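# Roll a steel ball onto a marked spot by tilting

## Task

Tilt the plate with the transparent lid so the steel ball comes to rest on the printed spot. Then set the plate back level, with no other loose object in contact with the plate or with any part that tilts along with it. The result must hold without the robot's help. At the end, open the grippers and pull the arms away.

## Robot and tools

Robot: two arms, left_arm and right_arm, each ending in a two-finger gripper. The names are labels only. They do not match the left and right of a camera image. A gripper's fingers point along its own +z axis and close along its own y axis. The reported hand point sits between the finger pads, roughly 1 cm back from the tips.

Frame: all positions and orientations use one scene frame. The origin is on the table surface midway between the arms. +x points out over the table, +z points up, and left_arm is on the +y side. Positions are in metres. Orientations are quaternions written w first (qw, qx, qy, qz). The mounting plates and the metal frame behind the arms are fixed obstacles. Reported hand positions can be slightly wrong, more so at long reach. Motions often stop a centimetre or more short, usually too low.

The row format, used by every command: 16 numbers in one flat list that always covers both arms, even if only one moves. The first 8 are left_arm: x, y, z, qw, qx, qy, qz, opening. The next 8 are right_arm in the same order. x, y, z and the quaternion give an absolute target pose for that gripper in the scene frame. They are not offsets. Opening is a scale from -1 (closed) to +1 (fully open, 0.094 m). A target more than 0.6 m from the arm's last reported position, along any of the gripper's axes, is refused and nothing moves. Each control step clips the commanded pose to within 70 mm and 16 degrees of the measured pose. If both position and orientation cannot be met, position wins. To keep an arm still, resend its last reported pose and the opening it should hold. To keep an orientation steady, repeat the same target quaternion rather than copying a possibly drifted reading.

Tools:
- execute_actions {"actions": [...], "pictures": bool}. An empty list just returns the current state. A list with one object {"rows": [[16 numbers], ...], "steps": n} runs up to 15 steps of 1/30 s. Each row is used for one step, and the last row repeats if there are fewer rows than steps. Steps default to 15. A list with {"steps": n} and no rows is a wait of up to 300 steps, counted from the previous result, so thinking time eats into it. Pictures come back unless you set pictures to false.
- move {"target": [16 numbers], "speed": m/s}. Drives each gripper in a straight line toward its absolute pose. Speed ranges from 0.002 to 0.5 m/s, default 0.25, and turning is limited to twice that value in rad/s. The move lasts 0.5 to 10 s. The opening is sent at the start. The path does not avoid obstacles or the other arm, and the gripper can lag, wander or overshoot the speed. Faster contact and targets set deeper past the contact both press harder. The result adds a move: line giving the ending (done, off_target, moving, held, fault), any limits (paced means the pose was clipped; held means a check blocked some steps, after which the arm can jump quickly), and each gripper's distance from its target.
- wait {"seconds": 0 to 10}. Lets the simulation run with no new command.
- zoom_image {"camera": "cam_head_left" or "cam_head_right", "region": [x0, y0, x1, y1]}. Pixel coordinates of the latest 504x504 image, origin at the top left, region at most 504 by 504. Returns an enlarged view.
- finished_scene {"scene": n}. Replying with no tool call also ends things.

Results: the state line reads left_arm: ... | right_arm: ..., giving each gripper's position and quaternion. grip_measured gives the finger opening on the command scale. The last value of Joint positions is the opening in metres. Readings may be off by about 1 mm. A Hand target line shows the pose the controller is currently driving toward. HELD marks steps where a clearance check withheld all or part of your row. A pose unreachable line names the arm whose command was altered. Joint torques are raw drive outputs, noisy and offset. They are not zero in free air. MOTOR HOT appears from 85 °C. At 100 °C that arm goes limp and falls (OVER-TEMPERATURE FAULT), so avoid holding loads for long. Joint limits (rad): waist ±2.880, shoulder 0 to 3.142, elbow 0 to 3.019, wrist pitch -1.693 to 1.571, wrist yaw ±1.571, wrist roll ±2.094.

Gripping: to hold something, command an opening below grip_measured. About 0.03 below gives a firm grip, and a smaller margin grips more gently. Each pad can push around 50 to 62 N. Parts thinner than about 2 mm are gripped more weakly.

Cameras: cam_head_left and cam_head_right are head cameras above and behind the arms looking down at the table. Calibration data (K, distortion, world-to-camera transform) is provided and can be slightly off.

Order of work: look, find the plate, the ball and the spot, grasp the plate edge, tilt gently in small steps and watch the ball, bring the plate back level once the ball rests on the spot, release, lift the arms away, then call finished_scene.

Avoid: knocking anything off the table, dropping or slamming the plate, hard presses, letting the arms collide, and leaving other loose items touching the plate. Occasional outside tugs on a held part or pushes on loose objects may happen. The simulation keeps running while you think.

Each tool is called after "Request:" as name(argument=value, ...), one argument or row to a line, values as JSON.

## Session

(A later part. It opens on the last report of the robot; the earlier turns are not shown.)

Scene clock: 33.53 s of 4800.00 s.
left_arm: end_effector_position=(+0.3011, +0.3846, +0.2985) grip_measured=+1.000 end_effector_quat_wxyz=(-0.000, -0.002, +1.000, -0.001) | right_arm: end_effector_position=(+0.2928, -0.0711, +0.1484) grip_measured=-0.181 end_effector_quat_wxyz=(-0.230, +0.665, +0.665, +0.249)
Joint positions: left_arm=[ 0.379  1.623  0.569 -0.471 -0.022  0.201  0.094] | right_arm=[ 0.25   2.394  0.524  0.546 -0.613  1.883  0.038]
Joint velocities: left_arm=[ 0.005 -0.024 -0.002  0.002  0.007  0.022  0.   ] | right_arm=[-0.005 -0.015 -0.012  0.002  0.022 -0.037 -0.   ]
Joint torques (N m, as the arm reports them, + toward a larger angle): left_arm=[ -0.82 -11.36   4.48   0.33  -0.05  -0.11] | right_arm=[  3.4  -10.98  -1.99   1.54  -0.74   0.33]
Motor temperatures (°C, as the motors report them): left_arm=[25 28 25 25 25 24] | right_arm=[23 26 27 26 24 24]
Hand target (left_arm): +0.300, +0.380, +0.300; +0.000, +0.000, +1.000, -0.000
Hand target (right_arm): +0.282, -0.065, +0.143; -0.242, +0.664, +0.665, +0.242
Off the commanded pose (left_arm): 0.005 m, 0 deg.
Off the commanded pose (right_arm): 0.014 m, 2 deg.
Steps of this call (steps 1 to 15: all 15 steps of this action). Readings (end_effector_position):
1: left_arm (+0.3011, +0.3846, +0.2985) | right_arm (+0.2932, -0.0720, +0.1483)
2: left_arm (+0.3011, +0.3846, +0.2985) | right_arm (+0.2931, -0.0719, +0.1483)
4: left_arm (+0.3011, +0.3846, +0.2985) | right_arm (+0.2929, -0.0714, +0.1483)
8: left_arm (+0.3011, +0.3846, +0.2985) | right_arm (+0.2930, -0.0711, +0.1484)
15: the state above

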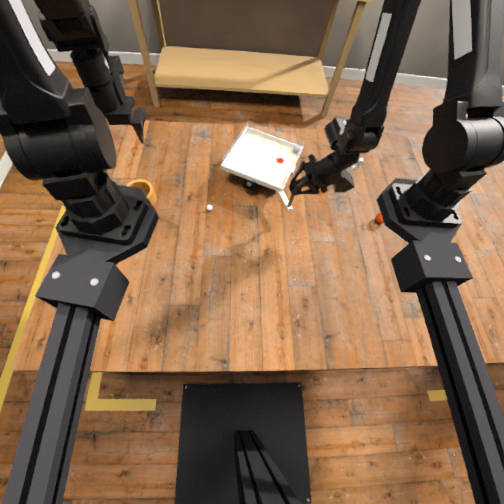

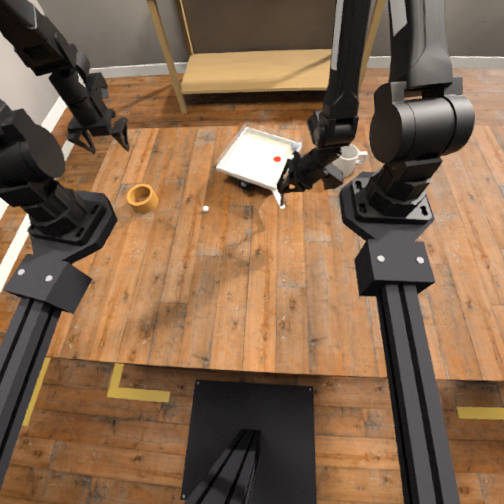

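Request:
execute_actions(
  actions=[
    {"rows":[[0.3,0.38,0.3,0,0,1,0,1,0.282,-0.060,0.146,-0.242,0.665,0.665,0.242,-0.2]]},
  ],
)

Request:
execute_actions(
  actions=[
    {"rows":[[0.3,0.38,0.3,0,0,1,0,1,0.282,-0.058,0.147,-0.242,0.665,0.665,0.242,-0.2]]},
  ],
)

Request:
zoom_image(
  camera="cam_head_left",
  region=[200,110,320,230],
)

Request:
wait(
  seconds=0.5,
)

Scene clock: 35.80 s of 4800.00 s.
left_arm: end_effector_position=(+0.3011, +0.3846, +0.2985) grip_measured=+1.000 end_effector_quat_wxyz=(-0.000, -0.002, +1.000, -0.001) | right_arm: end_effector_position=(+0.2920, -0.0688, +0.1485) grip_measured=-0.181 end_effector_quat_wxyz=(-0.227, +0.665, +0.667, +0.249)
Joint positions: left_arm=[ 0.379  1.623  0.569 -0.471 -0.022  0.201  0.094] | right_arm=[ 0.262  2.394  0.522  0.556 -0.605  1.894  0.038]
Joint velocities: left_arm=[ 0.005 -0.024 -0.002 -0.002  0.037  0.037  0.   ] | right_arm=[-0.005 -0.005 -0.017 -0.002 -0.037  0.007  0.   ]
Joint torques (N m, as the arm reports them, + toward a larger angle): left_arm=[ -0.52 -11.19   4.44   0.11  -0.05  -0.13] | right_arm=[  3.73 -11.75  -2.08   1.31  -0.9    0.43]
Motor temperatures (°C, as the motors report them): left_arm=[25 28 25 25 25 24] | right_arm=[23 26 27 26 24 24]
Hand target (left_arm): +0.300, +0.380, +0.300; +0.000, +0.000, +1.000, -0.000
Hand target (right_arm): +0.282, -0.060, +0.146; -0.242, +0.664, +0.665, +0.242
Off the commanded pose (left_arm): 0.005 m, 0 deg.
Off the commanded pose (right_arm): 0.014 m, 2 deg.
Steps of this call (steps 1 to 53: nothing new was sent; steps 54 to 68: all 15 steps of this action). Readings (end_effector_position):
54: left_arm (+0.3011, +0.3846, +0.2985) | right_arm (+0.2928, -0.0709, +0.1484)
55: left_arm (+0.3011, +0.3846, +0.2985) | right_arm (+0.2926, -0.0707, +0.1483)
57: left_arm (+0.3011, +0.3846, +0.2985) | right_arm (+0.2920, -0.0695, +0.1484)
61: left_arm (+0.3011, +0.3846, +0.2985) | right_arm (+0.2920, -0.0688, +0.1485)
68: the state above

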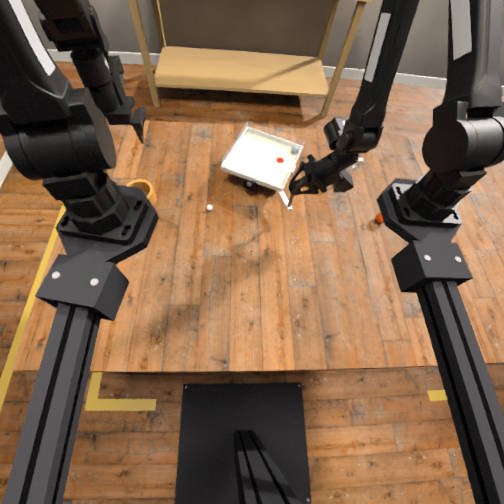

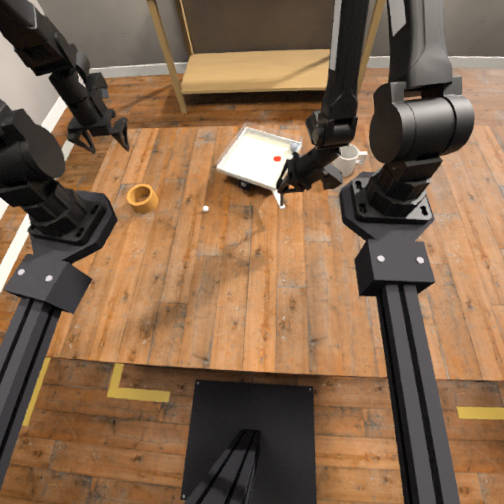

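Scene clock: 36.30 s of 4800.00 s.
left_arm: end_effector_position=(+0.3011, +0.3846, +0.2985) grip_measured=+1.000 end_effector_quat_wxyz=(-0.000, -0.002, +1.000, -0.001) | right_arm: end_effector_position=(+0.2916, -0.0681, +0.1486) grip_measured=-0.181 end_effector_quat_wxyz=(-0.226, +0.665, +0.667, +0.248)
Joint positions: left_arm=[ 0.379  1.623  0.569 -0.471 -0.022  0.201  0.094] | right_arm=[ 0.267  2.394  0.521  0.561 -0.602  1.898  0.038]
Joint velocities: left_arm=[-0.005  0.005  0.007  0.012 -0.022 -0.066  0.   ] | right_arm=[-0.005 -0.015  0.022  0.007 -0.007 -0.051 -0.   ]
Joint torques (N m, as the arm reports them, + toward a larger angle): left_arm=[ -0.39 -11.11   4.46   0.05  -0.1   -0.12] | right_arm=[  3.92 -12.02  -2.07   1.28  -0.96   0.46]
Motor temperatures (°C, as the motors report them): left_arm=[25 28 25 25 25 24] | right_arm=[23 26 27 26 24 24]
Hand target (left_arm): +0.300, +0.380, +0.300; +0.000, +0.000, +1.000, -0.000
Hand target (right_arm): +0.282, -0.059, +0.147; -0.242, +0.664, +0.665, +0.242
Off the commanded pose (left_arm): 0.005 m, 0 deg.
Off the commanded pose (right_arm): 0.014 m, 2 deg.
Steps of this call (steps 1 to 15: all 15 steps of this action). Readings (end_effector_position):
1: left_arm (+0.3011, +0.3846, +0.2985) | right_arm (+0.2921, -0.0688, +0.1485)
2: left_arm (+0.3011, +0.3846, +0.2985) | right_arm (+0.2918, -0.0688, +0.1485)
4: left_arm (+0.3011, +0.3846, +0.2985) | right_arm (+0.2916, -0.0683, +0.1485)
8: left_arm (+0.3011, +0.3846, +0.2985) | right_arm (+0.2916, -0.0682, +0.1486)
15: the state above

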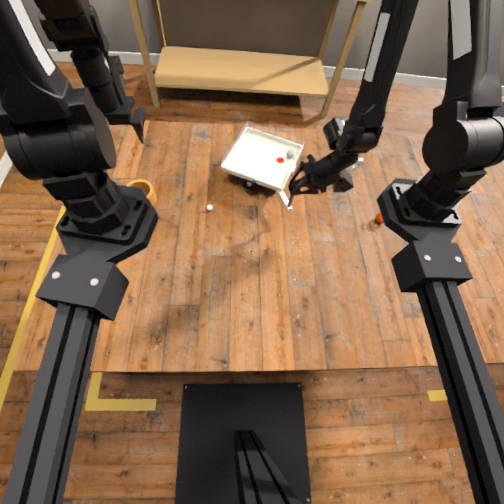

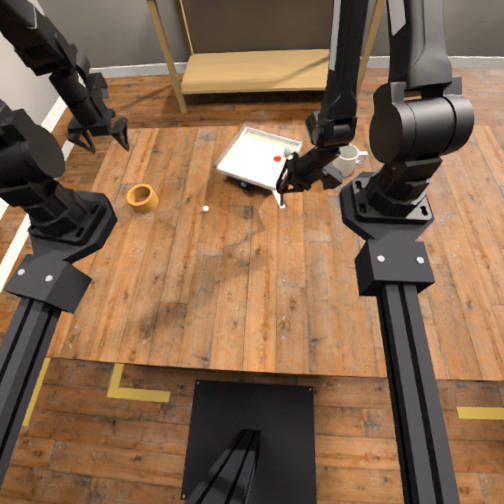

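Region (200, 110, 320, 230) of cam_head_left's 504x504 image, scaled by 4.200, with more detail than that image has.

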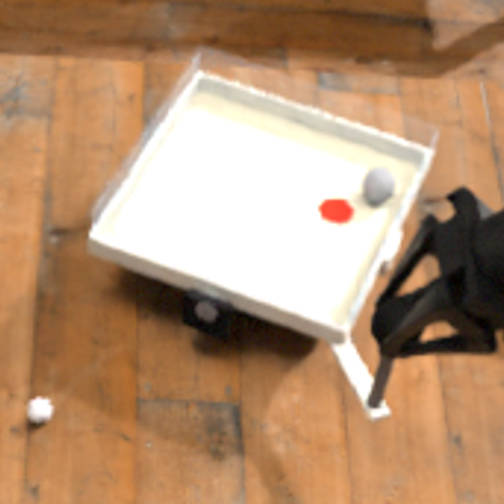

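Scene clock: 36.80 s of 4800.00 s.
left_arm: end_effector_position=(+0.3011, +0.3846, +0.2985) grip_measured=+1.000 end_effector_quat_wxyz=(-0.000, -0.002, +1.000, -0.001) | right_arm: end_effector_position=(+0.2915, -0.0678, +0.1486) grip_measured=-0.181 end_effector_quat_wxyz=(-0.226, +0.665, +0.667, +0.248)
Joint positions: left_arm=[ 0.379  1.623  0.569 -0.471 -0.022  0.201  0.094] | right_arm=[ 0.268  2.394  0.521  0.561 -0.602  1.899  0.038]
Joint velocities: left_arm=[-0.005  0.005 -0.012 -0.012 -0.022 -0.007  0.   ] | right_arm=[ 0.015 -0.005  0.017  0.017 -0.007 -0.051  0.001]
Joint torques (N m, as the arm reports them, + toward a larger angle): left_arm=[ -0.39 -11.07   4.44   0.1   -0.05  -0.12] | right_arm=[  3.24 -12.    -2.07   1.33  -0.95   0.46]
Motor temperatures (°C, as the motors report them): left_arm=[25 28 25 25 25 24] | right_arm=[23 26 27 26 24 24]
Hand target (left_arm): +0.300, +0.380, +0.300; +0.000, +0.000, +1.000, -0.000
Hand target (right_arm): +0.282, -0.059, +0.147; -0.242, +0.664, +0.665, +0.242
Off the commanded pose (left_arm): 0.005 m, 0 deg.
Off the commanded pose (right_arm): 0.014 m, 2 deg.
Steps of this call (steps 1 to 15: nothing new was sent). Readings (end_effector_position):
1: left_arm (+0.3011, +0.3846, +0.2985) | right_arm (+0.2916, -0.0681, +0.1486)
2: left_arm (+0.3011, +0.3846, +0.2985) | right_arm (+0.2916, -0.0681, +0.1486)
4: left_arm (+0.3011, +0.3846, +0.2985) | right_arm (+0.2916, -0.0681, +0.1486)
8: left_arm (+0.3011, +0.3846, +0.2985) | right_arm (+0.2916, -0.0680, +0.1486)
15: the state above

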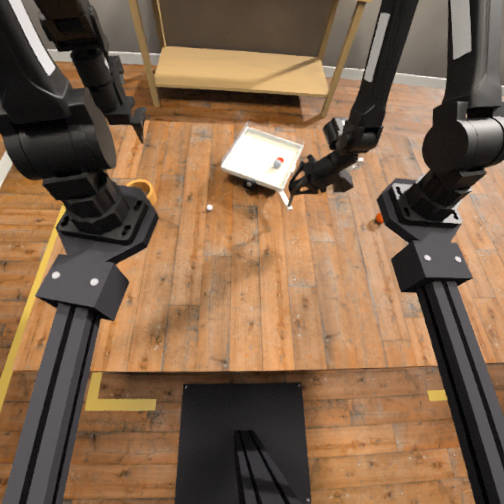

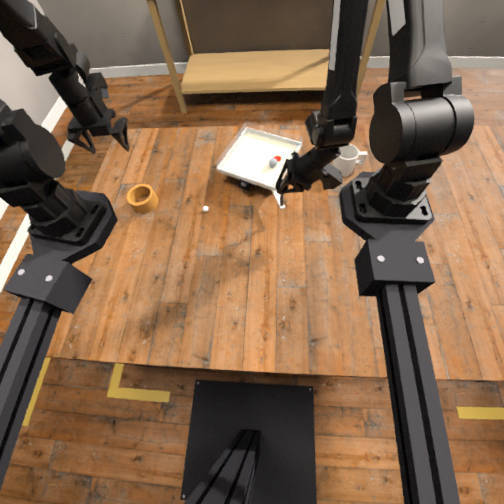

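Request:
execute_actions(
  actions=[
    {"rows":[[0.3,0.38,0.3,0,0,1,0,1,0.284,-0.080,0.152,-0.242,0.665,0.665,0.242,-0.2]]},
  ],
)

Request:
execute_actions(
  actions=[
    {"steps":20},
  ],
)

Scene clock: 39.20 s of 4800.00 s.
left_arm: end_effector_position=(+0.3011, +0.3846, +0.2985) grip_measured=+1.000 end_effector_quat_wxyz=(-0.000, -0.002, +1.000, -0.001) | right_arm: end_effector_position=(+0.2924, -0.0724, +0.1501) grip_measured=-0.181 end_effector_quat_wxyz=(-0.240, +0.661, +0.665, +0.251)
Joint positions: left_arm=[ 0.379  1.623  0.569 -0.471 -0.022  0.201  0.094] | right_arm=[ 0.234  2.39   0.529  0.518 -0.637  1.859  0.038]
Joint velocities: left_arm=[-0.015  0.005 -0.012  0.002 -0.007 -0.037  0.   ] | right_arm=[-0.015 -0.005 -0.012 -0.007 -0.051  0.007  0.001]
Joint torques (N m, as the arm reports them, + toward a larger angle): left_arm=[ -1.48 -11.18   4.46   0.26  -0.05  -0.11] | right_arm=[ -0.39 -13.79  -3.53  -0.07  -0.27  -0.24]
Motor temperatures (°C, as the motors report them): left_arm=[25 28 25 25 25 24] | right_arm=[23 26 27 26 25 24]
Hand target (left_arm): +0.300, +0.380, +0.300; +0.000, +0.000, +1.000, -0.000
Hand target (right_arm): +0.284, -0.080, +0.152; -0.242, +0.664, +0.665, +0.242
Off the commanded pose (left_arm): 0.005 m, 0 deg.
Off the commanded pose (right_arm): 0.011 m, 1 deg.
Steps of this call (steps 1 to 57: nothing new was sent; steps 58 to 72: all 15 steps of this action). Readings (end_effector_position):
58: left_arm (+0.3011, +0.3846, +0.2985) | right_arm (+0.2903, -0.0682, +0.1489)
59: left_arm (+0.3011, +0.3846, +0.2985) | right_arm (+0.2910, -0.0687, +0.1500)
61: left_arm (+0.3011, +0.3846, +0.2985) | right_arm (+0.2923, -0.0711, +0.1507)
65: left_arm (+0.3011, +0.3846, +0.2985) | right_arm (+0.2924, -0.0724, +0.1502)
72: the state above

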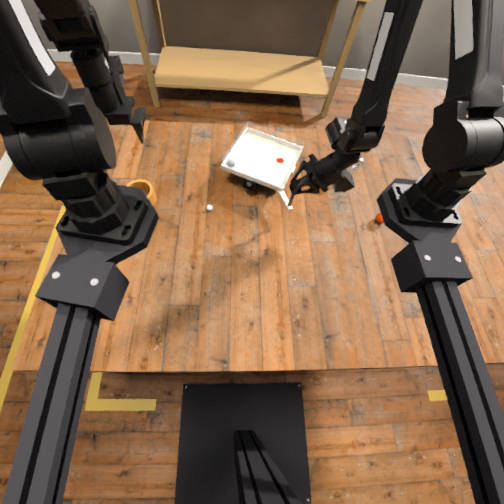

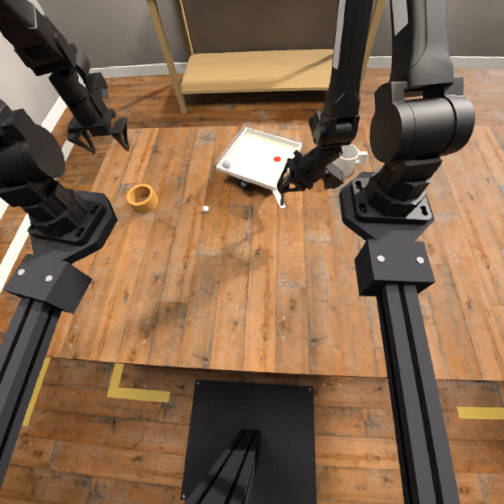

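Scene clock: 39.87 s of 4800.00 s.
left_arm: end_effector_position=(+0.3011, +0.3846, +0.2985) grip_measured=+1.000 end_effector_quat_wxyz=(-0.000, -0.002, +1.000, -0.001) | right_arm: end_effector_position=(+0.2924, -0.0724, +0.1501) grip_measured=-0.181 end_effector_quat_wxyz=(-0.240, +0.661, +0.665, +0.251)
Joint positions: left_arm=[ 0.379  1.623  0.569 -0.471 -0.022  0.201  0.094] | right_arm=[ 0.234  2.39   0.529  0.518 -0.637  1.859  0.038]
Joint velocities: left_arm=[-0.005 -0.015 -0.002  0.002 -0.037 -0.007  0.   ] | right_arm=[ 0.015 -0.005 -0.007 -0.002  0.051 -0.051  0.   ]
Joint torques (N m, as the arm reports them, + toward a larger angle): left_arm=[ -0.18 -10.96   4.29   0.37  -0.07  -0.1 ] | right_arm=[ -0.36 -13.8   -3.52  -0.09  -0.27  -0.24]
Motor temperatures (°C, as the motors report them): left_arm=[25 28 25 25 25 24] | right_arm=[23 26 27 26 25 24]
Hand target (left_arm): +0.300, +0.380, +0.300; +0.000, +0.000, +1.000, -0.000
Hand target (right_arm): +0.284, -0.080, +0.152; -0.242, +0.664, +0.664, +0.242
Off the commanded pose (left_arm): 0.005 m, 0 deg.
Off the commanded pose (right_arm): 0.011 m, 1 deg.
Steps of this call (steps 1 to 20: nothing new was sent). Readings (end_effector_position):
1: left_arm (+0.3011, +0.3846, +0.2985) | right_arm (+0.2924, -0.0724, +0.1501)
2: left_arm (+0.3011, +0.3846, +0.2985) | right_arm (+0.2924, -0.0724, +0.1501)
4: left_arm (+0.3011, +0.3846, +0.2985) | right_arm (+0.2924, -0.0724, +0.1501)
8: left_arm (+0.3011, +0.3846, +0.2985) | right_arm (+0.2924, -0.0724, +0.1501)
20: the state above

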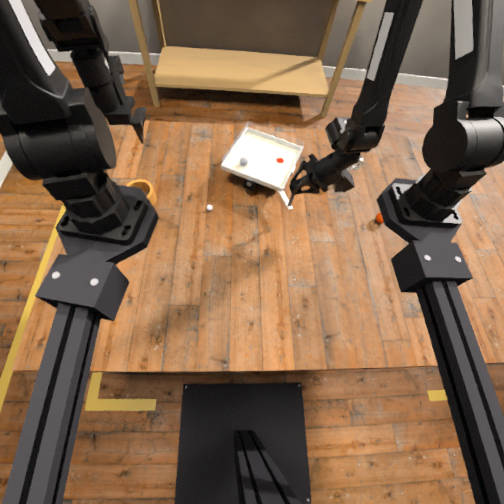

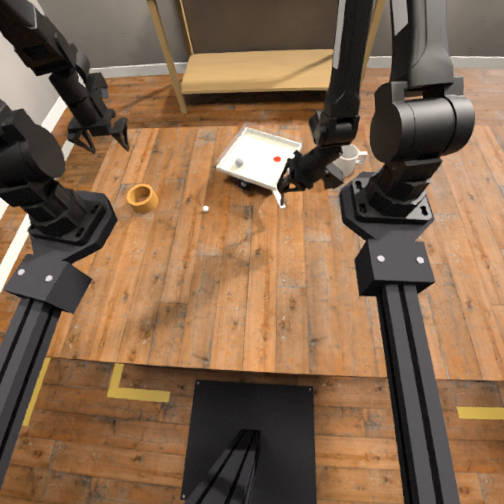

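Request:
wait(
  seconds=1,
)

Request:
execute_actions(
  actions=[
    {"rows":[[0.3,0.38,0.3,0,0,1,0,1,0.283,-0.058,0.153,-0.242,0.665,0.665,0.242,-0.2]]},
  ],
  pictures=false,
)

Request:
execute_actions(
  actions=[
    {"steps":9},
  ],
)

Request:
execute_actions(
  actions=[
    {"rows":[[0.3,0.38,0.3,0,0,1,0,1,0.284,-0.077,0.153,-0.242,0.665,0.665,0.242,-0.2]]},
  ],
)

Request:
wait(
  seconds=1,
)

Request:
zoom_image(
  camera="cam_head_left",
  region=[200,110,320,230],
)

Scene clock: 44.57 s of 4800.00 s.
left_arm: end_effector_position=(+0.3011, +0.3846, +0.2985) grip_measured=+1.000 end_effector_quat_wxyz=(-0.000, -0.002, +1.000, -0.001) | right_arm: end_effector_position=(+0.2925, -0.0732, +0.1498) grip_measured=-0.181 end_effector_quat_wxyz=(-0.239, +0.662, +0.665, +0.250)
Joint positions: left_arm=[ 0.379  1.623  0.569 -0.471 -0.022  0.201  0.094] | right_arm=[ 0.233  2.39   0.529  0.516 -0.635  1.858  0.038]
Joint velocities: left_arm=[-0.005 -0.015 -0.002  0.002 -0.051  0.022  0.   ] | right_arm=[-0.015 -0.005  0.002  0.002 -0.022  0.037 -0.001]
Joint torques (N m, as the arm reports them, + toward a larger angle): left_arm=[ -0.03 -10.88   4.4    0.11  -0.07  -0.12] | right_arm=[ -0.18 -13.8   -3.53  -0.03  -0.35  -0.22]
Motor temperatures (°C, as the motors report them): left_arm=[25 28 25 25 25 24] | right_arm=[23 26 27 26 25 24]
Hand target (left_arm): +0.300, +0.380, +0.300; +0.000, +0.000, +1.000, -0.000
Hand target (right_arm): +0.284, -0.080, +0.152; -0.242, +0.664, +0.664, +0.242
Off the commanded pose (left_arm): 0.005 m, 0 deg.
Off the commanded pose (right_arm): 0.011 m, 1 deg.
Steps of this call (steps 1 to 130: nothing new was sent; then 0.37 s passed at rest). Readings (end_effector_position):
1: left_arm (+0.3011, +0.3846, +0.2985) | right_arm (+0.2924, -0.0724, +0.1501)
2: left_arm (+0.3011, +0.3846, +0.2985) | right_arm (+0.2924, -0.0724, +0.1501)
4: left_arm (+0.3011, +0.3846, +0.2985) | right_arm (+0.2924, -0.0724, +0.1501)
8: left_arm (+0.3011, +0.3846, +0.2985) | right_arm (+0.2924, -0.0724, +0.1501)
130: the state above

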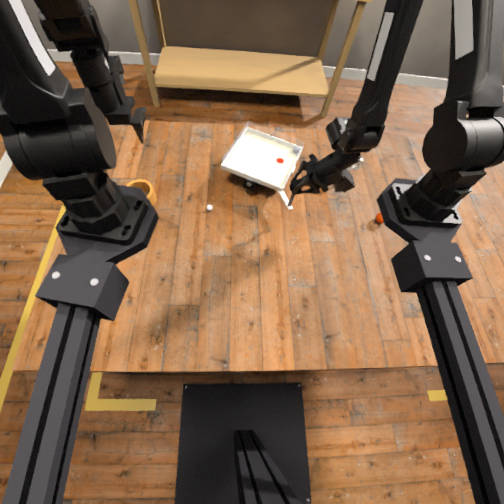

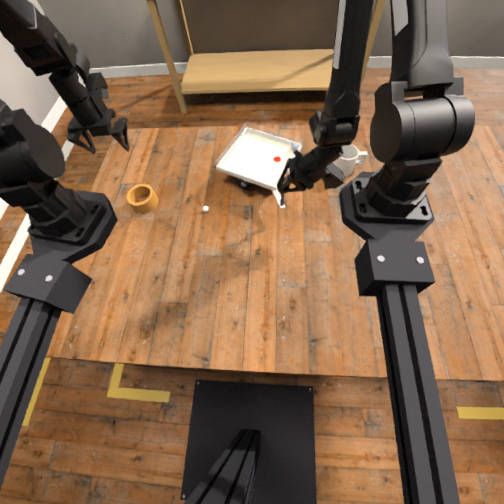

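Scene clock: 45.07 s of 4800.00 s.
left_arm: end_effector_position=(+0.3011, +0.3846, +0.2985) grip_measured=+1.000 end_effector_quat_wxyz=(-0.000, -0.002, +1.000, -0.001) | right_arm: end_effector_position=(+0.2913, -0.0676, +0.1490) grip_measured=-0.181 end_effector_quat_wxyz=(-0.227, +0.665, +0.668, +0.246)
Joint positions: left_arm=[ 0.379  1.623  0.569 -0.471 -0.022  0.201  0.094] | right_arm=[ 0.27   2.39   0.521  0.552 -0.601  1.899  0.038]
Joint velocities: left_arm=[ 0.005 -0.015  0.007  0.002 -0.022 -0.037  0.   ] | right_arm=[-0.024 -0.005  0.002  0.012  0.022  0.037  0.   ]
Joint torques (N m, as the arm reports them, + toward a larger angle): left_arm=[ -0.45 -11.54   4.48  -0.02  -0.1   -0.14] | right_arm=[  3.75 -13.6   -2.74   0.96  -1.02   0.47]
Motor temperatures (°C, as the motors report them): left_arm=[25 28 25 25 25 24] | right_arm=[23 26 27 26 25 24]
Hand target (left_arm): +0.300, +0.380, +0.300; +0.000, +0.000, +1.000, -0.000
Hand target (right_arm): +0.283, -0.058, +0.153; -0.242, +0.664, +0.665, +0.242
Off the commanded pose (left_arm): 0.005 m, 0 deg.
Off the commanded pose (right_arm): 0.013 m, 2 deg.
Steps of this call (steps 1 to 15: all 15 steps of this action). Readings (end_effector_position):
1: left_arm (+0.3011, +0.3846, +0.2985) | right_arm (+0.2932, -0.0726, +0.1496)
2: left_arm (+0.3011, +0.3846, +0.2985) | right_arm (+0.2929, -0.0720, +0.1489)
4: left_arm (+0.3011, +0.3846, +0.2985) | right_arm (+0.2916, -0.0689, +0.1486)
8: left_arm (+0.3011, +0.3846, +0.2985) | right_arm (+0.2913, -0.0676, +0.1489)
15: the state above

Scene clock: 45.37 s of 4800.00 s.
left_arm: end_effector_position=(+0.3011, +0.3846, +0.2985) grip_measured=+1.000 end_effector_quat_wxyz=(-0.000, -0.002, +1.000, -0.001) | right_arm: end_effector_position=(+0.2913, -0.0676, +0.1490) grip_measured=-0.181 end_effector_quat_wxyz=(-0.227, +0.665, +0.668, +0.246)
Joint positions: left_arm=[ 0.379  1.623  0.569 -0.471 -0.022  0.201  0.094] | right_arm=[ 0.27   2.39   0.521  0.552 -0.601  1.899  0.038]
Joint velocities: left_arm=[-0.005 -0.015 -0.007  0.012 -0.095 -0.095  0.   ] | right_arm=[ 0.005 -0.015 -0.007 -0.002 -0.037  0.051 -0.001]
Joint torques (N m, as the arm reports them, + toward a larger angle): left_arm=[ -0.62 -10.77   4.49   0.21  -0.11  -0.13] | right_arm=[  3.78 -13.61  -2.74   0.96  -1.03   0.47]
Motor temperatures (°C, as the motors report them): left_arm=[25 28 25 25 25 24] | right_arm=[23 26 27 26 25 24]
Hand target (left_arm): +0.300, +0.380, +0.300; +0.000, +0.000, +1.000, -0.000
Hand target (right_arm): +0.283, -0.058, +0.153; -0.242, +0.664, +0.665, +0.242
Off the commanded pose (left_arm): 0.005 m, 0 deg.
Off the commanded pose (right_arm): 0.013 m, 2 deg.
Steps of this call (steps 1 to 9: nothing new was sent). Readings (end_effector_position):
1: left_arm (+0.3011, +0.3846, +0.2985) | right_arm (+0.2913, -0.0676, +0.1490)
2: left_arm (+0.3011, +0.3846, +0.2985) | right_arm (+0.2913, -0.0676, +0.1490)
4: left_arm (+0.3011, +0.3846, +0.2985) | right_arm (+0.2913, -0.0676, +0.1490)
8: left_arm (+0.3011, +0.3846, +0.2985) | right_arm (+0.2913, -0.0676, +0.1490)
9: the state above

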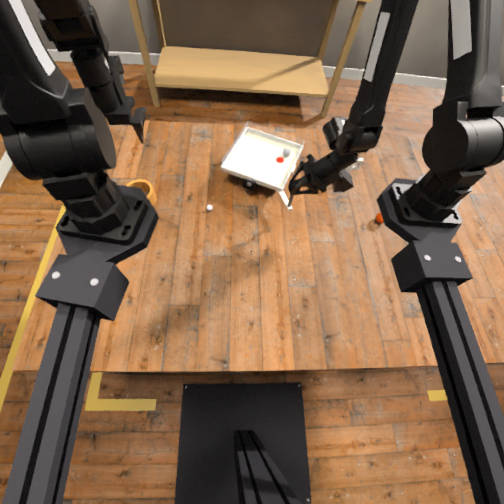

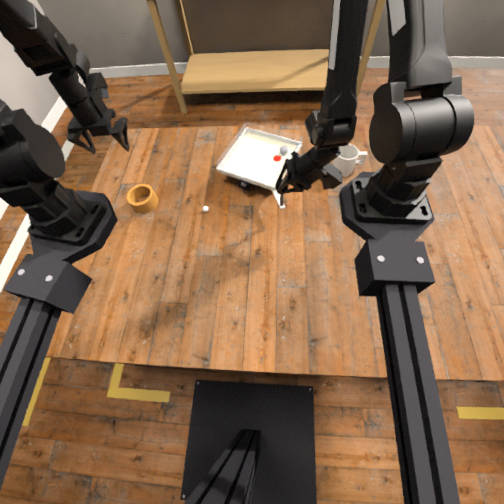

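Scene clock: 45.87 s of 4800.00 s.
left_arm: end_effector_position=(+0.3011, +0.3846, +0.2985) grip_measured=+1.000 end_effector_quat_wxyz=(-0.000, -0.002, +1.000, -0.001) | right_arm: end_effector_position=(+0.2923, -0.0717, +0.1505) grip_measured=-0.181 end_effector_quat_wxyz=(-0.237, +0.663, +0.665, +0.249)
Joint positions: left_arm=[ 0.379  1.623  0.569 -0.471 -0.022  0.201  0.094] | right_arm=[ 0.241  2.387  0.526  0.522 -0.629  1.869  0.038]
Joint velocities: left_arm=[-0.005  0.005  0.017  0.012 -0.022 -0.022  0.   ] | right_arm=[-0.005  0.005 -0.022  0.002 -0.037 -0.066 -0.   ]
Joint torques (N m, as the arm reports them, + toward a larger angle): left_arm=[ -0.35 -11.47   4.55   0.18  -0.03  -0.11] | right_arm=[  0.11 -13.83  -3.41  -0.02  -0.49  -0.18]
Motor temperatures (°C, as the motors report them): left_arm=[25 28 25 25 25 24] | right_arm=[23 26 27 26 25 24]
Hand target (left_arm): +0.300, +0.380, +0.300; +0.000, +0.000, +1.000, -0.000
Hand target (right_arm): +0.284, -0.077, +0.153; -0.242, +0.664, +0.665, +0.242
Off the commanded pose (left_arm): 0.005 m, 0 deg.
Off the commanded pose (right_arm): 0.010 m, 1 deg.
Steps of this call (steps 1 to 15: all 15 steps of this action). Readings (end_effector_position):
1: left_arm (+0.3011, +0.3846, +0.2985) | right_arm (+0.2909, -0.0680, +0.1492)
2: left_arm (+0.3011, +0.3846, +0.2985) | right_arm (+0.2912, -0.0686, +0.1501)
4: left_arm (+0.3011, +0.3846, +0.2985) | right_arm (+0.2924, -0.0708, +0.1509)
8: left_arm (+0.3011, +0.3846, +0.2985) | right_arm (+0.2924, -0.0716, +0.1506)
15: the state above

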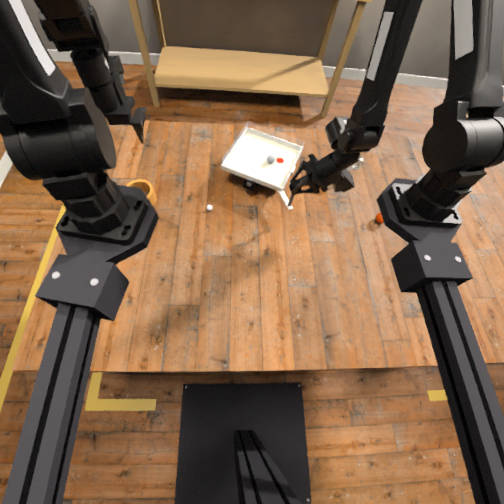

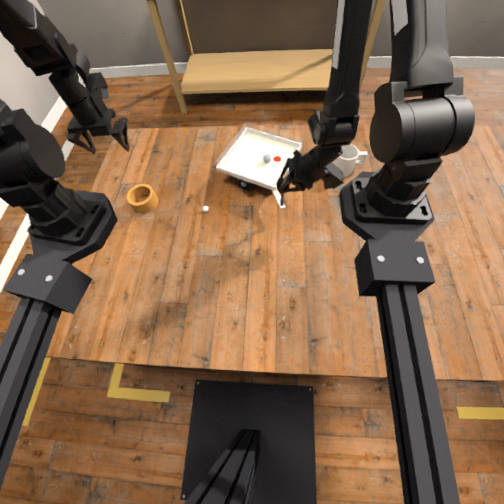

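Scene clock: 46.87 s of 4800.00 s.
left_arm: end_effector_position=(+0.3011, +0.3846, +0.2985) grip_measured=+1.000 end_effector_quat_wxyz=(-0.000, -0.002, +1.000, -0.001) | right_arm: end_effector_position=(+0.2923, -0.0717, +0.1505) grip_measured=-0.181 end_effector_quat_wxyz=(-0.237, +0.663, +0.665, +0.249)
Joint positions: left_arm=[ 0.379  1.623  0.569 -0.471 -0.022  0.201  0.094] | right_arm=[ 0.241  2.387  0.526  0.522 -0.629  1.869  0.038]
Joint velocities: left_arm=[ 0.005 -0.024 -0.002 -0.002 -0.081  0.022  0.   ] | right_arm=[ 0.005 -0.005  0.002 -0.002 -0.051  0.022 -0.   ]
Joint torques (N m, as the arm reports them, + toward a larger angle): left_arm=[ -0.68 -11.1    4.53  -0.13  -0.07  -0.12] | right_arm=[  0.14 -13.81  -3.4   -0.02  -0.49  -0.18]
Motor temperatures (°C, as the motors report them): left_arm=[25 28 25 25 25 24] | right_arm=[23 26 27 26 25 24]
Hand target (left_arm): +0.300, +0.380, +0.300; +0.000, +0.000, +1.000, -0.000
Hand target (right_arm): +0.284, -0.077, +0.153; -0.242, +0.664, +0.665, +0.242
Off the commanded pose (left_arm): 0.005 m, 0 deg.
Off the commanded pose (right_arm): 0.010 m, 1 deg.
Steps of this call (steps 1 to 30: nothing new was sent). Readings (end_effector_position):
1: left_arm (+0.3011, +0.3846, +0.2985) | right_arm (+0.2923, -0.0717, +0.1505)
2: left_arm (+0.3011, +0.3846, +0.2985) | right_arm (+0.2923, -0.0717, +0.1505)
4: left_arm (+0.3011, +0.3846, +0.2985) | right_arm (+0.2923, -0.0717, +0.1505)
8: left_arm (+0.3011, +0.3846, +0.2985) | right_arm (+0.2923, -0.0717, +0.1505)
30: the state above

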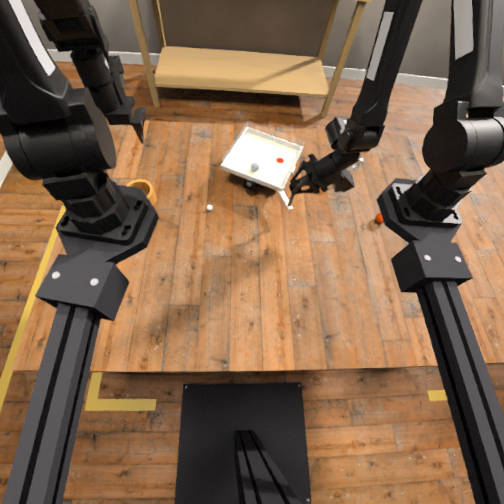

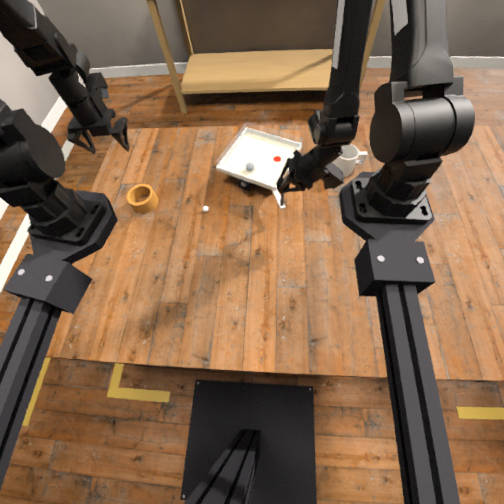

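Region (200, 110, 320, 230) of cam_head_left's 504x504 image, scaled by 4.200, with more detail than that image has.

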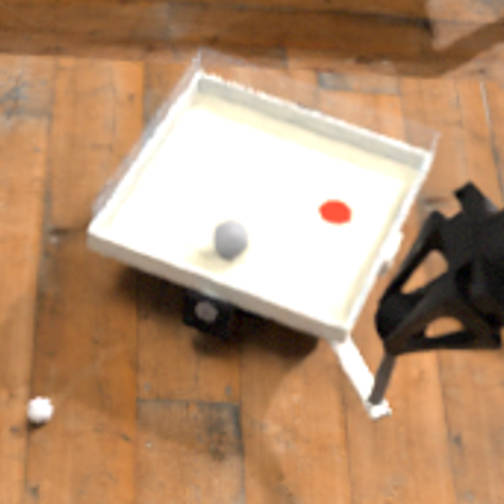

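Request:
execute_actions(
  actions=[],
)

Request:
execute_actions(
  actions=[
    {"rows":[[0.3,0.38,0.3,0,0,1,0,1,0.284,-0.081,0.152,-0.242,0.665,0.665,0.242,-0.2]]},
  ],
  pictures=false,
)

Request:
wait(
  seconds=2.5,
)

Request:
execute_actions(
  actions=[
    {"rows":[[0.3,0.38,0.3,0,0,1,0,1,0.283,-0.058,0.152,-0.242,0.665,0.665,0.242,-0.2]]},
  ],
  pictures=false,
)

Request:
execute_actions(
  actions=[
    {"rows":[[0.3,0.38,0.3,0,0,1,0,1,0.284,-0.0765,0.152,-0.242,0.665,0.665,0.242,-0.2]]},
  ],
)

Request:
wait(
  seconds=1,
)

Request:
zoom_image(
  camera="cam_head_left",
  region=[200,110,320,230],
)

Scene clock: 49.43 s of 4800.00 s.
left_arm: end_effector_position=(+0.3011, +0.3846, +0.2985) grip_measured=+1.000 end_effector_quat_wxyz=(-0.000, -0.002, +1.000, -0.001) | right_arm: end_effector_position=(+0.2923, -0.0717, +0.1505) grip_measured=-0.181 end_effector_quat_wxyz=(-0.237, +0.663, +0.665, +0.249)
Joint positions: left_arm=[ 0.379  1.623  0.569 -0.471 -0.022  0.201  0.094] | right_arm=[ 0.241  2.387  0.526  0.522 -0.629  1.868  0.038]
Joint velocities: left_arm=[-0.024 -0.005 -0.002  0.002 -0.051 -0.051  0.   ] | right_arm=[-0.005  0.015  0.012 -0.007  0.037 -0.081 -0.   ]
Joint torques (N m, as the arm reports them, + toward a larger angle): left_arm=[ -0.44 -10.53   4.63   0.21  -0.04  -0.11] | right_arm=[  0.1  -13.76  -3.4   -0.02  -0.49  -0.18]
Motor temperatures (°C, as the motors report them): left_arm=[25 27 25 25 25 24] | right_arm=[23 26 27 26 25 24]
Hand target (left_arm): +0.300, +0.380, +0.300; +0.000, +0.000, +1.000, -0.000
Hand target (right_arm): +0.284, -0.077, +0.153; -0.242, +0.664, +0.665, +0.242
Off the commanded pose (left_arm): 0.005 m, 0 deg.
Off the commanded pose (right_arm): 0.010 m, 1 deg.
Steps of this call (steps 1 to 77: nothing new was sent). Readings (end_effector_position):
1: left_arm (+0.3011, +0.3846, +0.2985) | right_arm (+0.2923, -0.0717, +0.1505)
2: left_arm (+0.3011, +0.3846, +0.2985) | right_arm (+0.2923, -0.0717, +0.1505)
4: left_arm (+0.3011, +0.3846, +0.2985) | right_arm (+0.2923, -0.0717, +0.1505)
8: left_arm (+0.3011, +0.3846, +0.2985) | right_arm (+0.2923, -0.0717, +0.1505)
77: the state above

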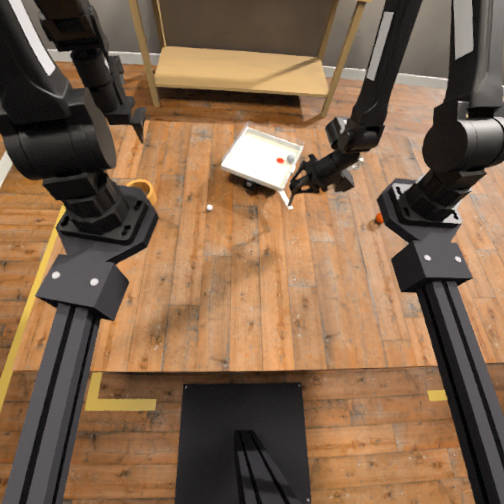

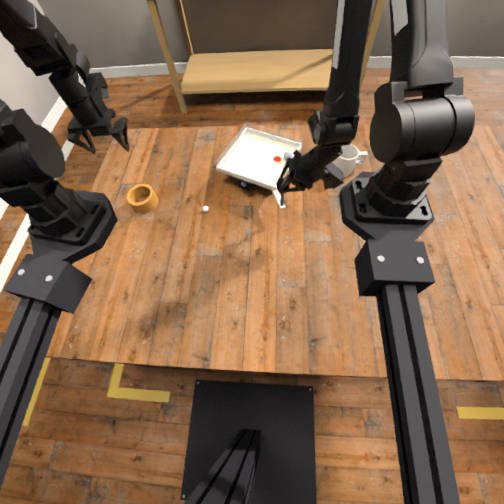

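Scene clock: 49.93 s of 4800.00 s.
left_arm: end_effector_position=(+0.3011, +0.3846, +0.2985) grip_measured=+1.000 end_effector_quat_wxyz=(-0.000, -0.002, +1.000, -0.001) | right_arm: end_effector_position=(+0.2929, -0.0738, +0.1501) grip_measured=-0.181 end_effector_quat_wxyz=(-0.239, +0.663, +0.664, +0.249)
Joint positions: left_arm=[ 0.379  1.623  0.569 -0.471 -0.022  0.201  0.094] | right_arm=[ 0.231  2.387  0.529  0.51  -0.634  1.857  0.038]
Joint velocities: left_arm=[-0.015 -0.005  0.002 -0.007  0.007  0.051  0.   ] | right_arm=[ 0.005  0.005  0.007 -0.007 -0.022  0.022  0.001]
Joint torques (N m, as the arm reports them, + toward a larger angle): left_arm=[ -0.65 -10.64   4.54   0.15  -0.1   -0.11] | right_arm=[ -0.38 -13.62  -3.57   0.06  -0.41  -0.27]
Motor temperatures (°C, as the motors report them): left_arm=[25 27 25 25 25 24] | right_arm=[23 26 27 26 25 24]
Hand target (left_arm): +0.300, +0.380, +0.300; +0.000, +0.000, +1.000, -0.000
Hand target (right_arm): +0.284, -0.081, +0.152; -0.242, +0.665, +0.664, +0.242
Off the commanded pose (left_arm): 0.005 m, 0 deg.
Off the commanded pose (right_arm): 0.012 m, 1 deg.
Steps of this call (steps 1 to 15: all 15 steps of this action). Readings (end_effector_position):
1: left_arm (+0.3011, +0.3846, +0.2985) | right_arm (+0.2924, -0.0719, +0.1505)
2: left_arm (+0.3011, +0.3846, +0.2985) | right_arm (+0.2926, -0.0722, +0.1505)
4: left_arm (+0.3011, +0.3846, +0.2985) | right_arm (+0.2928, -0.0733, +0.1503)
8: left_arm (+0.3011, +0.3846, +0.2985) | right_arm (+0.2930, -0.0738, +0.1502)
15: the state above

Scene clock: 52.43 s of 4800.00 s.
left_arm: end_effector_position=(+0.3011, +0.3846, +0.2985) grip_measured=+1.000 end_effector_quat_wxyz=(-0.000, -0.002, +1.000, -0.001) | right_arm: end_effector_position=(+0.2929, -0.0738, +0.1501) grip_measured=-0.181 end_effector_quat_wxyz=(-0.239, +0.663, +0.664, +0.249)
Joint positions: left_arm=[ 0.379  1.623  0.569 -0.471 -0.022  0.201  0.094] | right_arm=[ 0.231  2.387  0.529  0.51  -0.634  1.857  0.038]
Joint velocities: left_arm=[-0.005  0.005 -0.027 -0.007  0.007 -0.007  0.   ] | right_arm=[ 0.005 -0.015  0.017 -0.002 -0.051 -0.007 -0.   ]
Joint torques (N m, as the arm reports them, + toward a larger angle): left_arm=[ -0.95 -11.87   4.43   0.2   -0.06  -0.11] | right_arm=[ -0.38 -13.62  -3.57   0.08  -0.42  -0.26]
Motor temperatures (°C, as the motors report them): left_arm=[25 27 25 25 25 24] | right_arm=[23 26 27 26 25 24]
Hand target (left_arm): +0.300, +0.380, +0.300; +0.000, +0.000, +1.000, -0.000
Hand target (right_arm): +0.284, -0.081, +0.152; -0.242, +0.664, +0.664, +0.242
Off the commanded pose (left_arm): 0.005 m, 0 deg.
Off the commanded pose (right_arm): 0.012 m, 1 deg.
Steps of this call (steps 1 to 75: nothing new was sent). Readings (end_effector_position):
1: left_arm (+0.3011, +0.3846, +0.2985) | right_arm (+0.2929, -0.0738, +0.1501)
2: left_arm (+0.3011, +0.3846, +0.2985) | right_arm (+0.2929, -0.0738, +0.1501)
4: left_arm (+0.3011, +0.3846, +0.2985) | right_arm (+0.2929, -0.0738, +0.1501)
8: left_arm (+0.3011, +0.3846, +0.2985) | right_arm (+0.2929, -0.0738, +0.1501)
75: the state above

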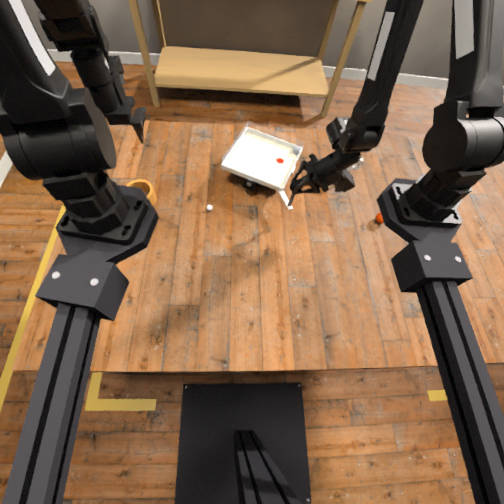

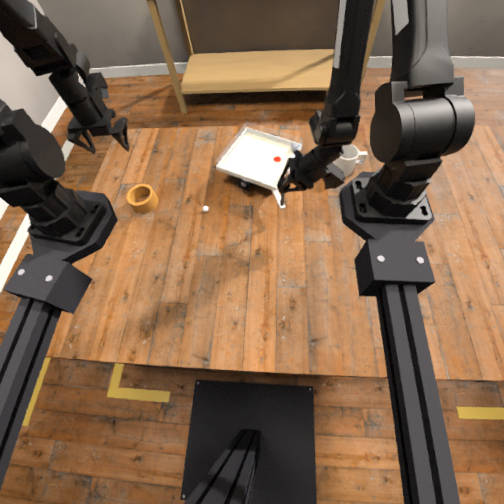

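Scene clock: 52.93 s of 4800.00 s.
left_arm: end_effector_position=(+0.3011, +0.3846, +0.2985) grip_measured=+1.000 end_effector_quat_wxyz=(-0.000, -0.002, +1.000, -0.001) | right_arm: end_effector_position=(+0.2917, -0.0670, +0.1498) grip_measured=-0.181 end_effector_quat_wxyz=(-0.227, +0.665, +0.668, +0.247)
Joint positions: left_arm=[ 0.379  1.623  0.569 -0.471 -0.022  0.201  0.094] | right_arm=[ 0.271  2.387  0.521  0.551 -0.601  1.902  0.038]
Joint velocities: left_arm=[-0.015 -0.005 -0.022  0.002  0.066 -0.022  0.   ] | right_arm=[-0.005 -0.005  0.017  0.007 -0.037 -0.051 -0.   ]
Joint torques (N m, as the arm reports them, + toward a larger angle): left_arm=[ -0.95 -11.04   4.45   0.22  -0.07  -0.09] | right_arm=[  3.66 -13.08  -2.52   1.07  -1.01   0.44]
Motor temperatures (°C, as the motors report them): left_arm=[25 27 25 25 25 24] | right_arm=[23 26 27 26 25 24]
Hand target (left_arm): +0.300, +0.380, +0.300; +0.000, +0.000, +1.000, -0.000
Hand target (right_arm): +0.283, -0.058, +0.152; -0.242, +0.664, +0.665, +0.242
Off the commanded pose (left_arm): 0.005 m, 0 deg.
Off the commanded pose (right_arm): 0.013 m, 2 deg.
Steps of this call (steps 1 to 15: all 15 steps of this action). Readings (end_effector_position):
1: left_arm (+0.3011, +0.3846, +0.2985) | right_arm (+0.2939, -0.0731, +0.1500)
2: left_arm (+0.3011, +0.3846, +0.2985) | right_arm (+0.2935, -0.0723, +0.1494)
4: left_arm (+0.3011, +0.3846, +0.2985) | right_arm (+0.2919, -0.0687, +0.1494)
8: left_arm (+0.3011, +0.3846, +0.2985) | right_arm (+0.2915, -0.0670, +0.1498)
15: the state above

Scene clock: 53.43 s of 4800.00 s.
left_arm: end_effector_position=(+0.3011, +0.3846, +0.2985) grip_measured=+1.000 end_effector_quat_wxyz=(-0.000, -0.002, +1.000, -0.001) | right_arm: end_effector_position=(+0.2924, -0.0717, +0.1505) grip_measured=-0.181 end_effector_quat_wxyz=(-0.237, +0.663, +0.665, +0.250)
Joint positions: left_arm=[ 0.379  1.623  0.569 -0.471 -0.022  0.201  0.094] | right_arm=[ 0.241  2.387  0.526  0.524 -0.628  1.87   0.038]
Joint velocities: left_arm=[-0.005  0.005  0.017 -0.027  0.022 -0.037  0.   ] | right_arm=[-0.005 -0.005  0.002  0.012 -0.037 -0.022 -0.   ]
Joint torques (N m, as the arm reports them, + toward a larger angle): left_arm=[ -0.83 -10.93   4.43   0.26  -0.05  -0.05] | right_arm=[  0.21 -13.48  -3.24   0.06  -0.51  -0.18]
Motor temperatures (°C, as the motors report them): left_arm=[25 27 25 25 25 24] | right_arm=[23 26 27 26 25 24]
Hand target (left_arm): +0.300, +0.380, +0.300; +0.000, +0.000, +1.000, -0.000
Hand target (right_arm): +0.284, -0.076, +0.152; -0.242, +0.665, +0.664, +0.242
Off the commanded pose (left_arm): 0.005 m, 0 deg.
Off the commanded pose (right_arm): 0.010 m, 1 deg.
Steps of this call (steps 1 to 15: all 15 steps of this action). Readings (end_effector_position):
1: left_arm (+0.3011, +0.3846, +0.2985) | right_arm (+0.2910, -0.0675, +0.1500)
2: left_arm (+0.3011, +0.3846, +0.2985) | right_arm (+0.2912, -0.0682, +0.1507)
4: left_arm (+0.3011, +0.3846, +0.2985) | right_arm (+0.2923, -0.0706, +0.1509)
8: left_arm (+0.3011, +0.3846, +0.2985) | right_arm (+0.2926, -0.0717, +0.1506)
15: the state above

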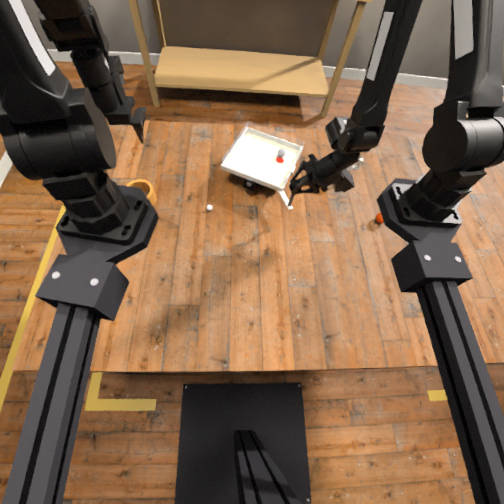

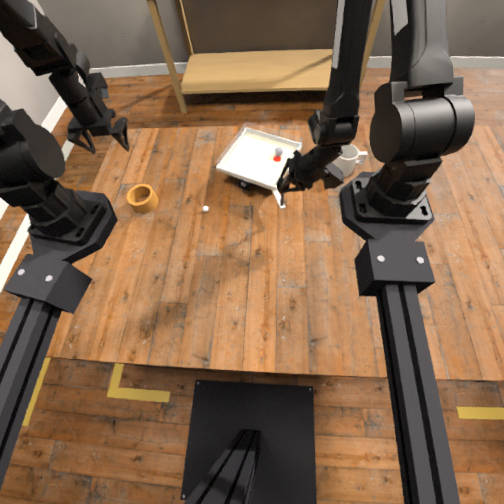

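Scene clock: 54.43 s of 4800.00 s.
left_arm: end_effector_position=(+0.3011, +0.3846, +0.2985) grip_measured=+1.000 end_effector_quat_wxyz=(-0.000, -0.002, +1.000, -0.001) | right_arm: end_effector_position=(+0.2924, -0.0717, +0.1505) grip_measured=-0.181 end_effector_quat_wxyz=(-0.237, +0.663, +0.665, +0.250)
Joint positions: left_arm=[ 0.379  1.623  0.569 -0.471 -0.022  0.201  0.094] | right_arm=[ 0.241  2.387  0.526  0.524 -0.628  1.87   0.038]
Joint velocities: left_arm=[-0.015 -0.015 -0.017 -0.012  0.007  0.007  0.   ] | right_arm=[ 0.005 -0.005  0.002  0.002  0.051 -0.007  0.001]
Joint torques (N m, as the arm reports them, + toward a larger angle): left_arm=[ -1.23 -10.72   4.36   0.23  -0.06  -0.09] | right_arm=[  0.18 -13.48  -3.24   0.05  -0.52  -0.18]
Motor temperatures (°C, as the motors report them): left_arm=[25 27 25 25 25 24] | right_arm=[23 26 27 26 25 24]
Hand target (left_arm): +0.300, +0.380, +0.300; +0.000, +0.000, +1.000, -0.000
Hand target (right_arm): +0.284, -0.076, +0.152; -0.242, +0.665, +0.664, +0.242
Off the commanded pose (left_arm): 0.005 m, 0 deg.
Off the commanded pose (right_arm): 0.010 m, 1 deg.
Steps of this call (steps 1 to 30: nothing new was sent). Readings (end_effector_position):
1: left_arm (+0.3011, +0.3846, +0.2985) | right_arm (+0.2924, -0.0717, +0.1505)
2: left_arm (+0.3011, +0.3846, +0.2985) | right_arm (+0.2924, -0.0717, +0.1505)
4: left_arm (+0.3011, +0.3846, +0.2985) | right_arm (+0.2924, -0.0717, +0.1505)
8: left_arm (+0.3011, +0.3846, +0.2985) | right_arm (+0.2924, -0.0717, +0.1505)
30: the state above

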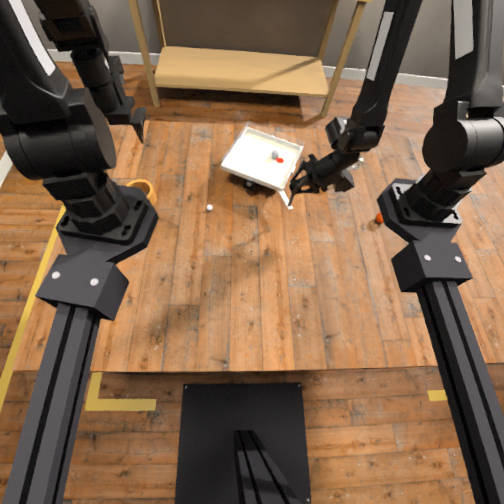

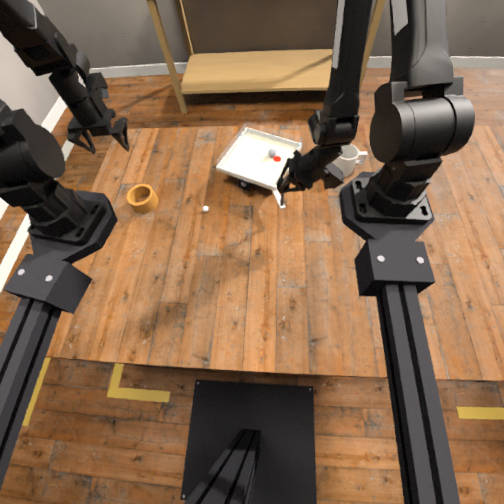

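Region (200, 110, 320, 230) of cam_head_left's 504x504 image, scaled by 4.200, with more detail than that image has.

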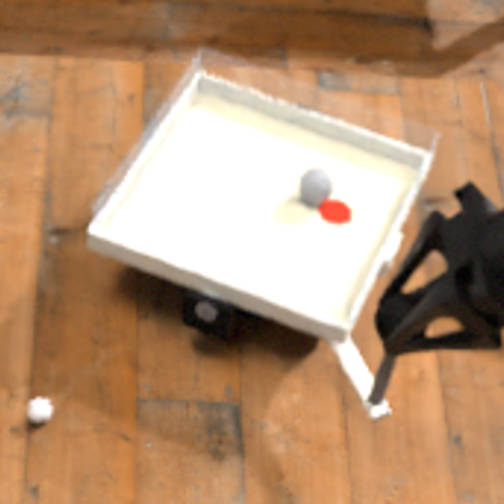

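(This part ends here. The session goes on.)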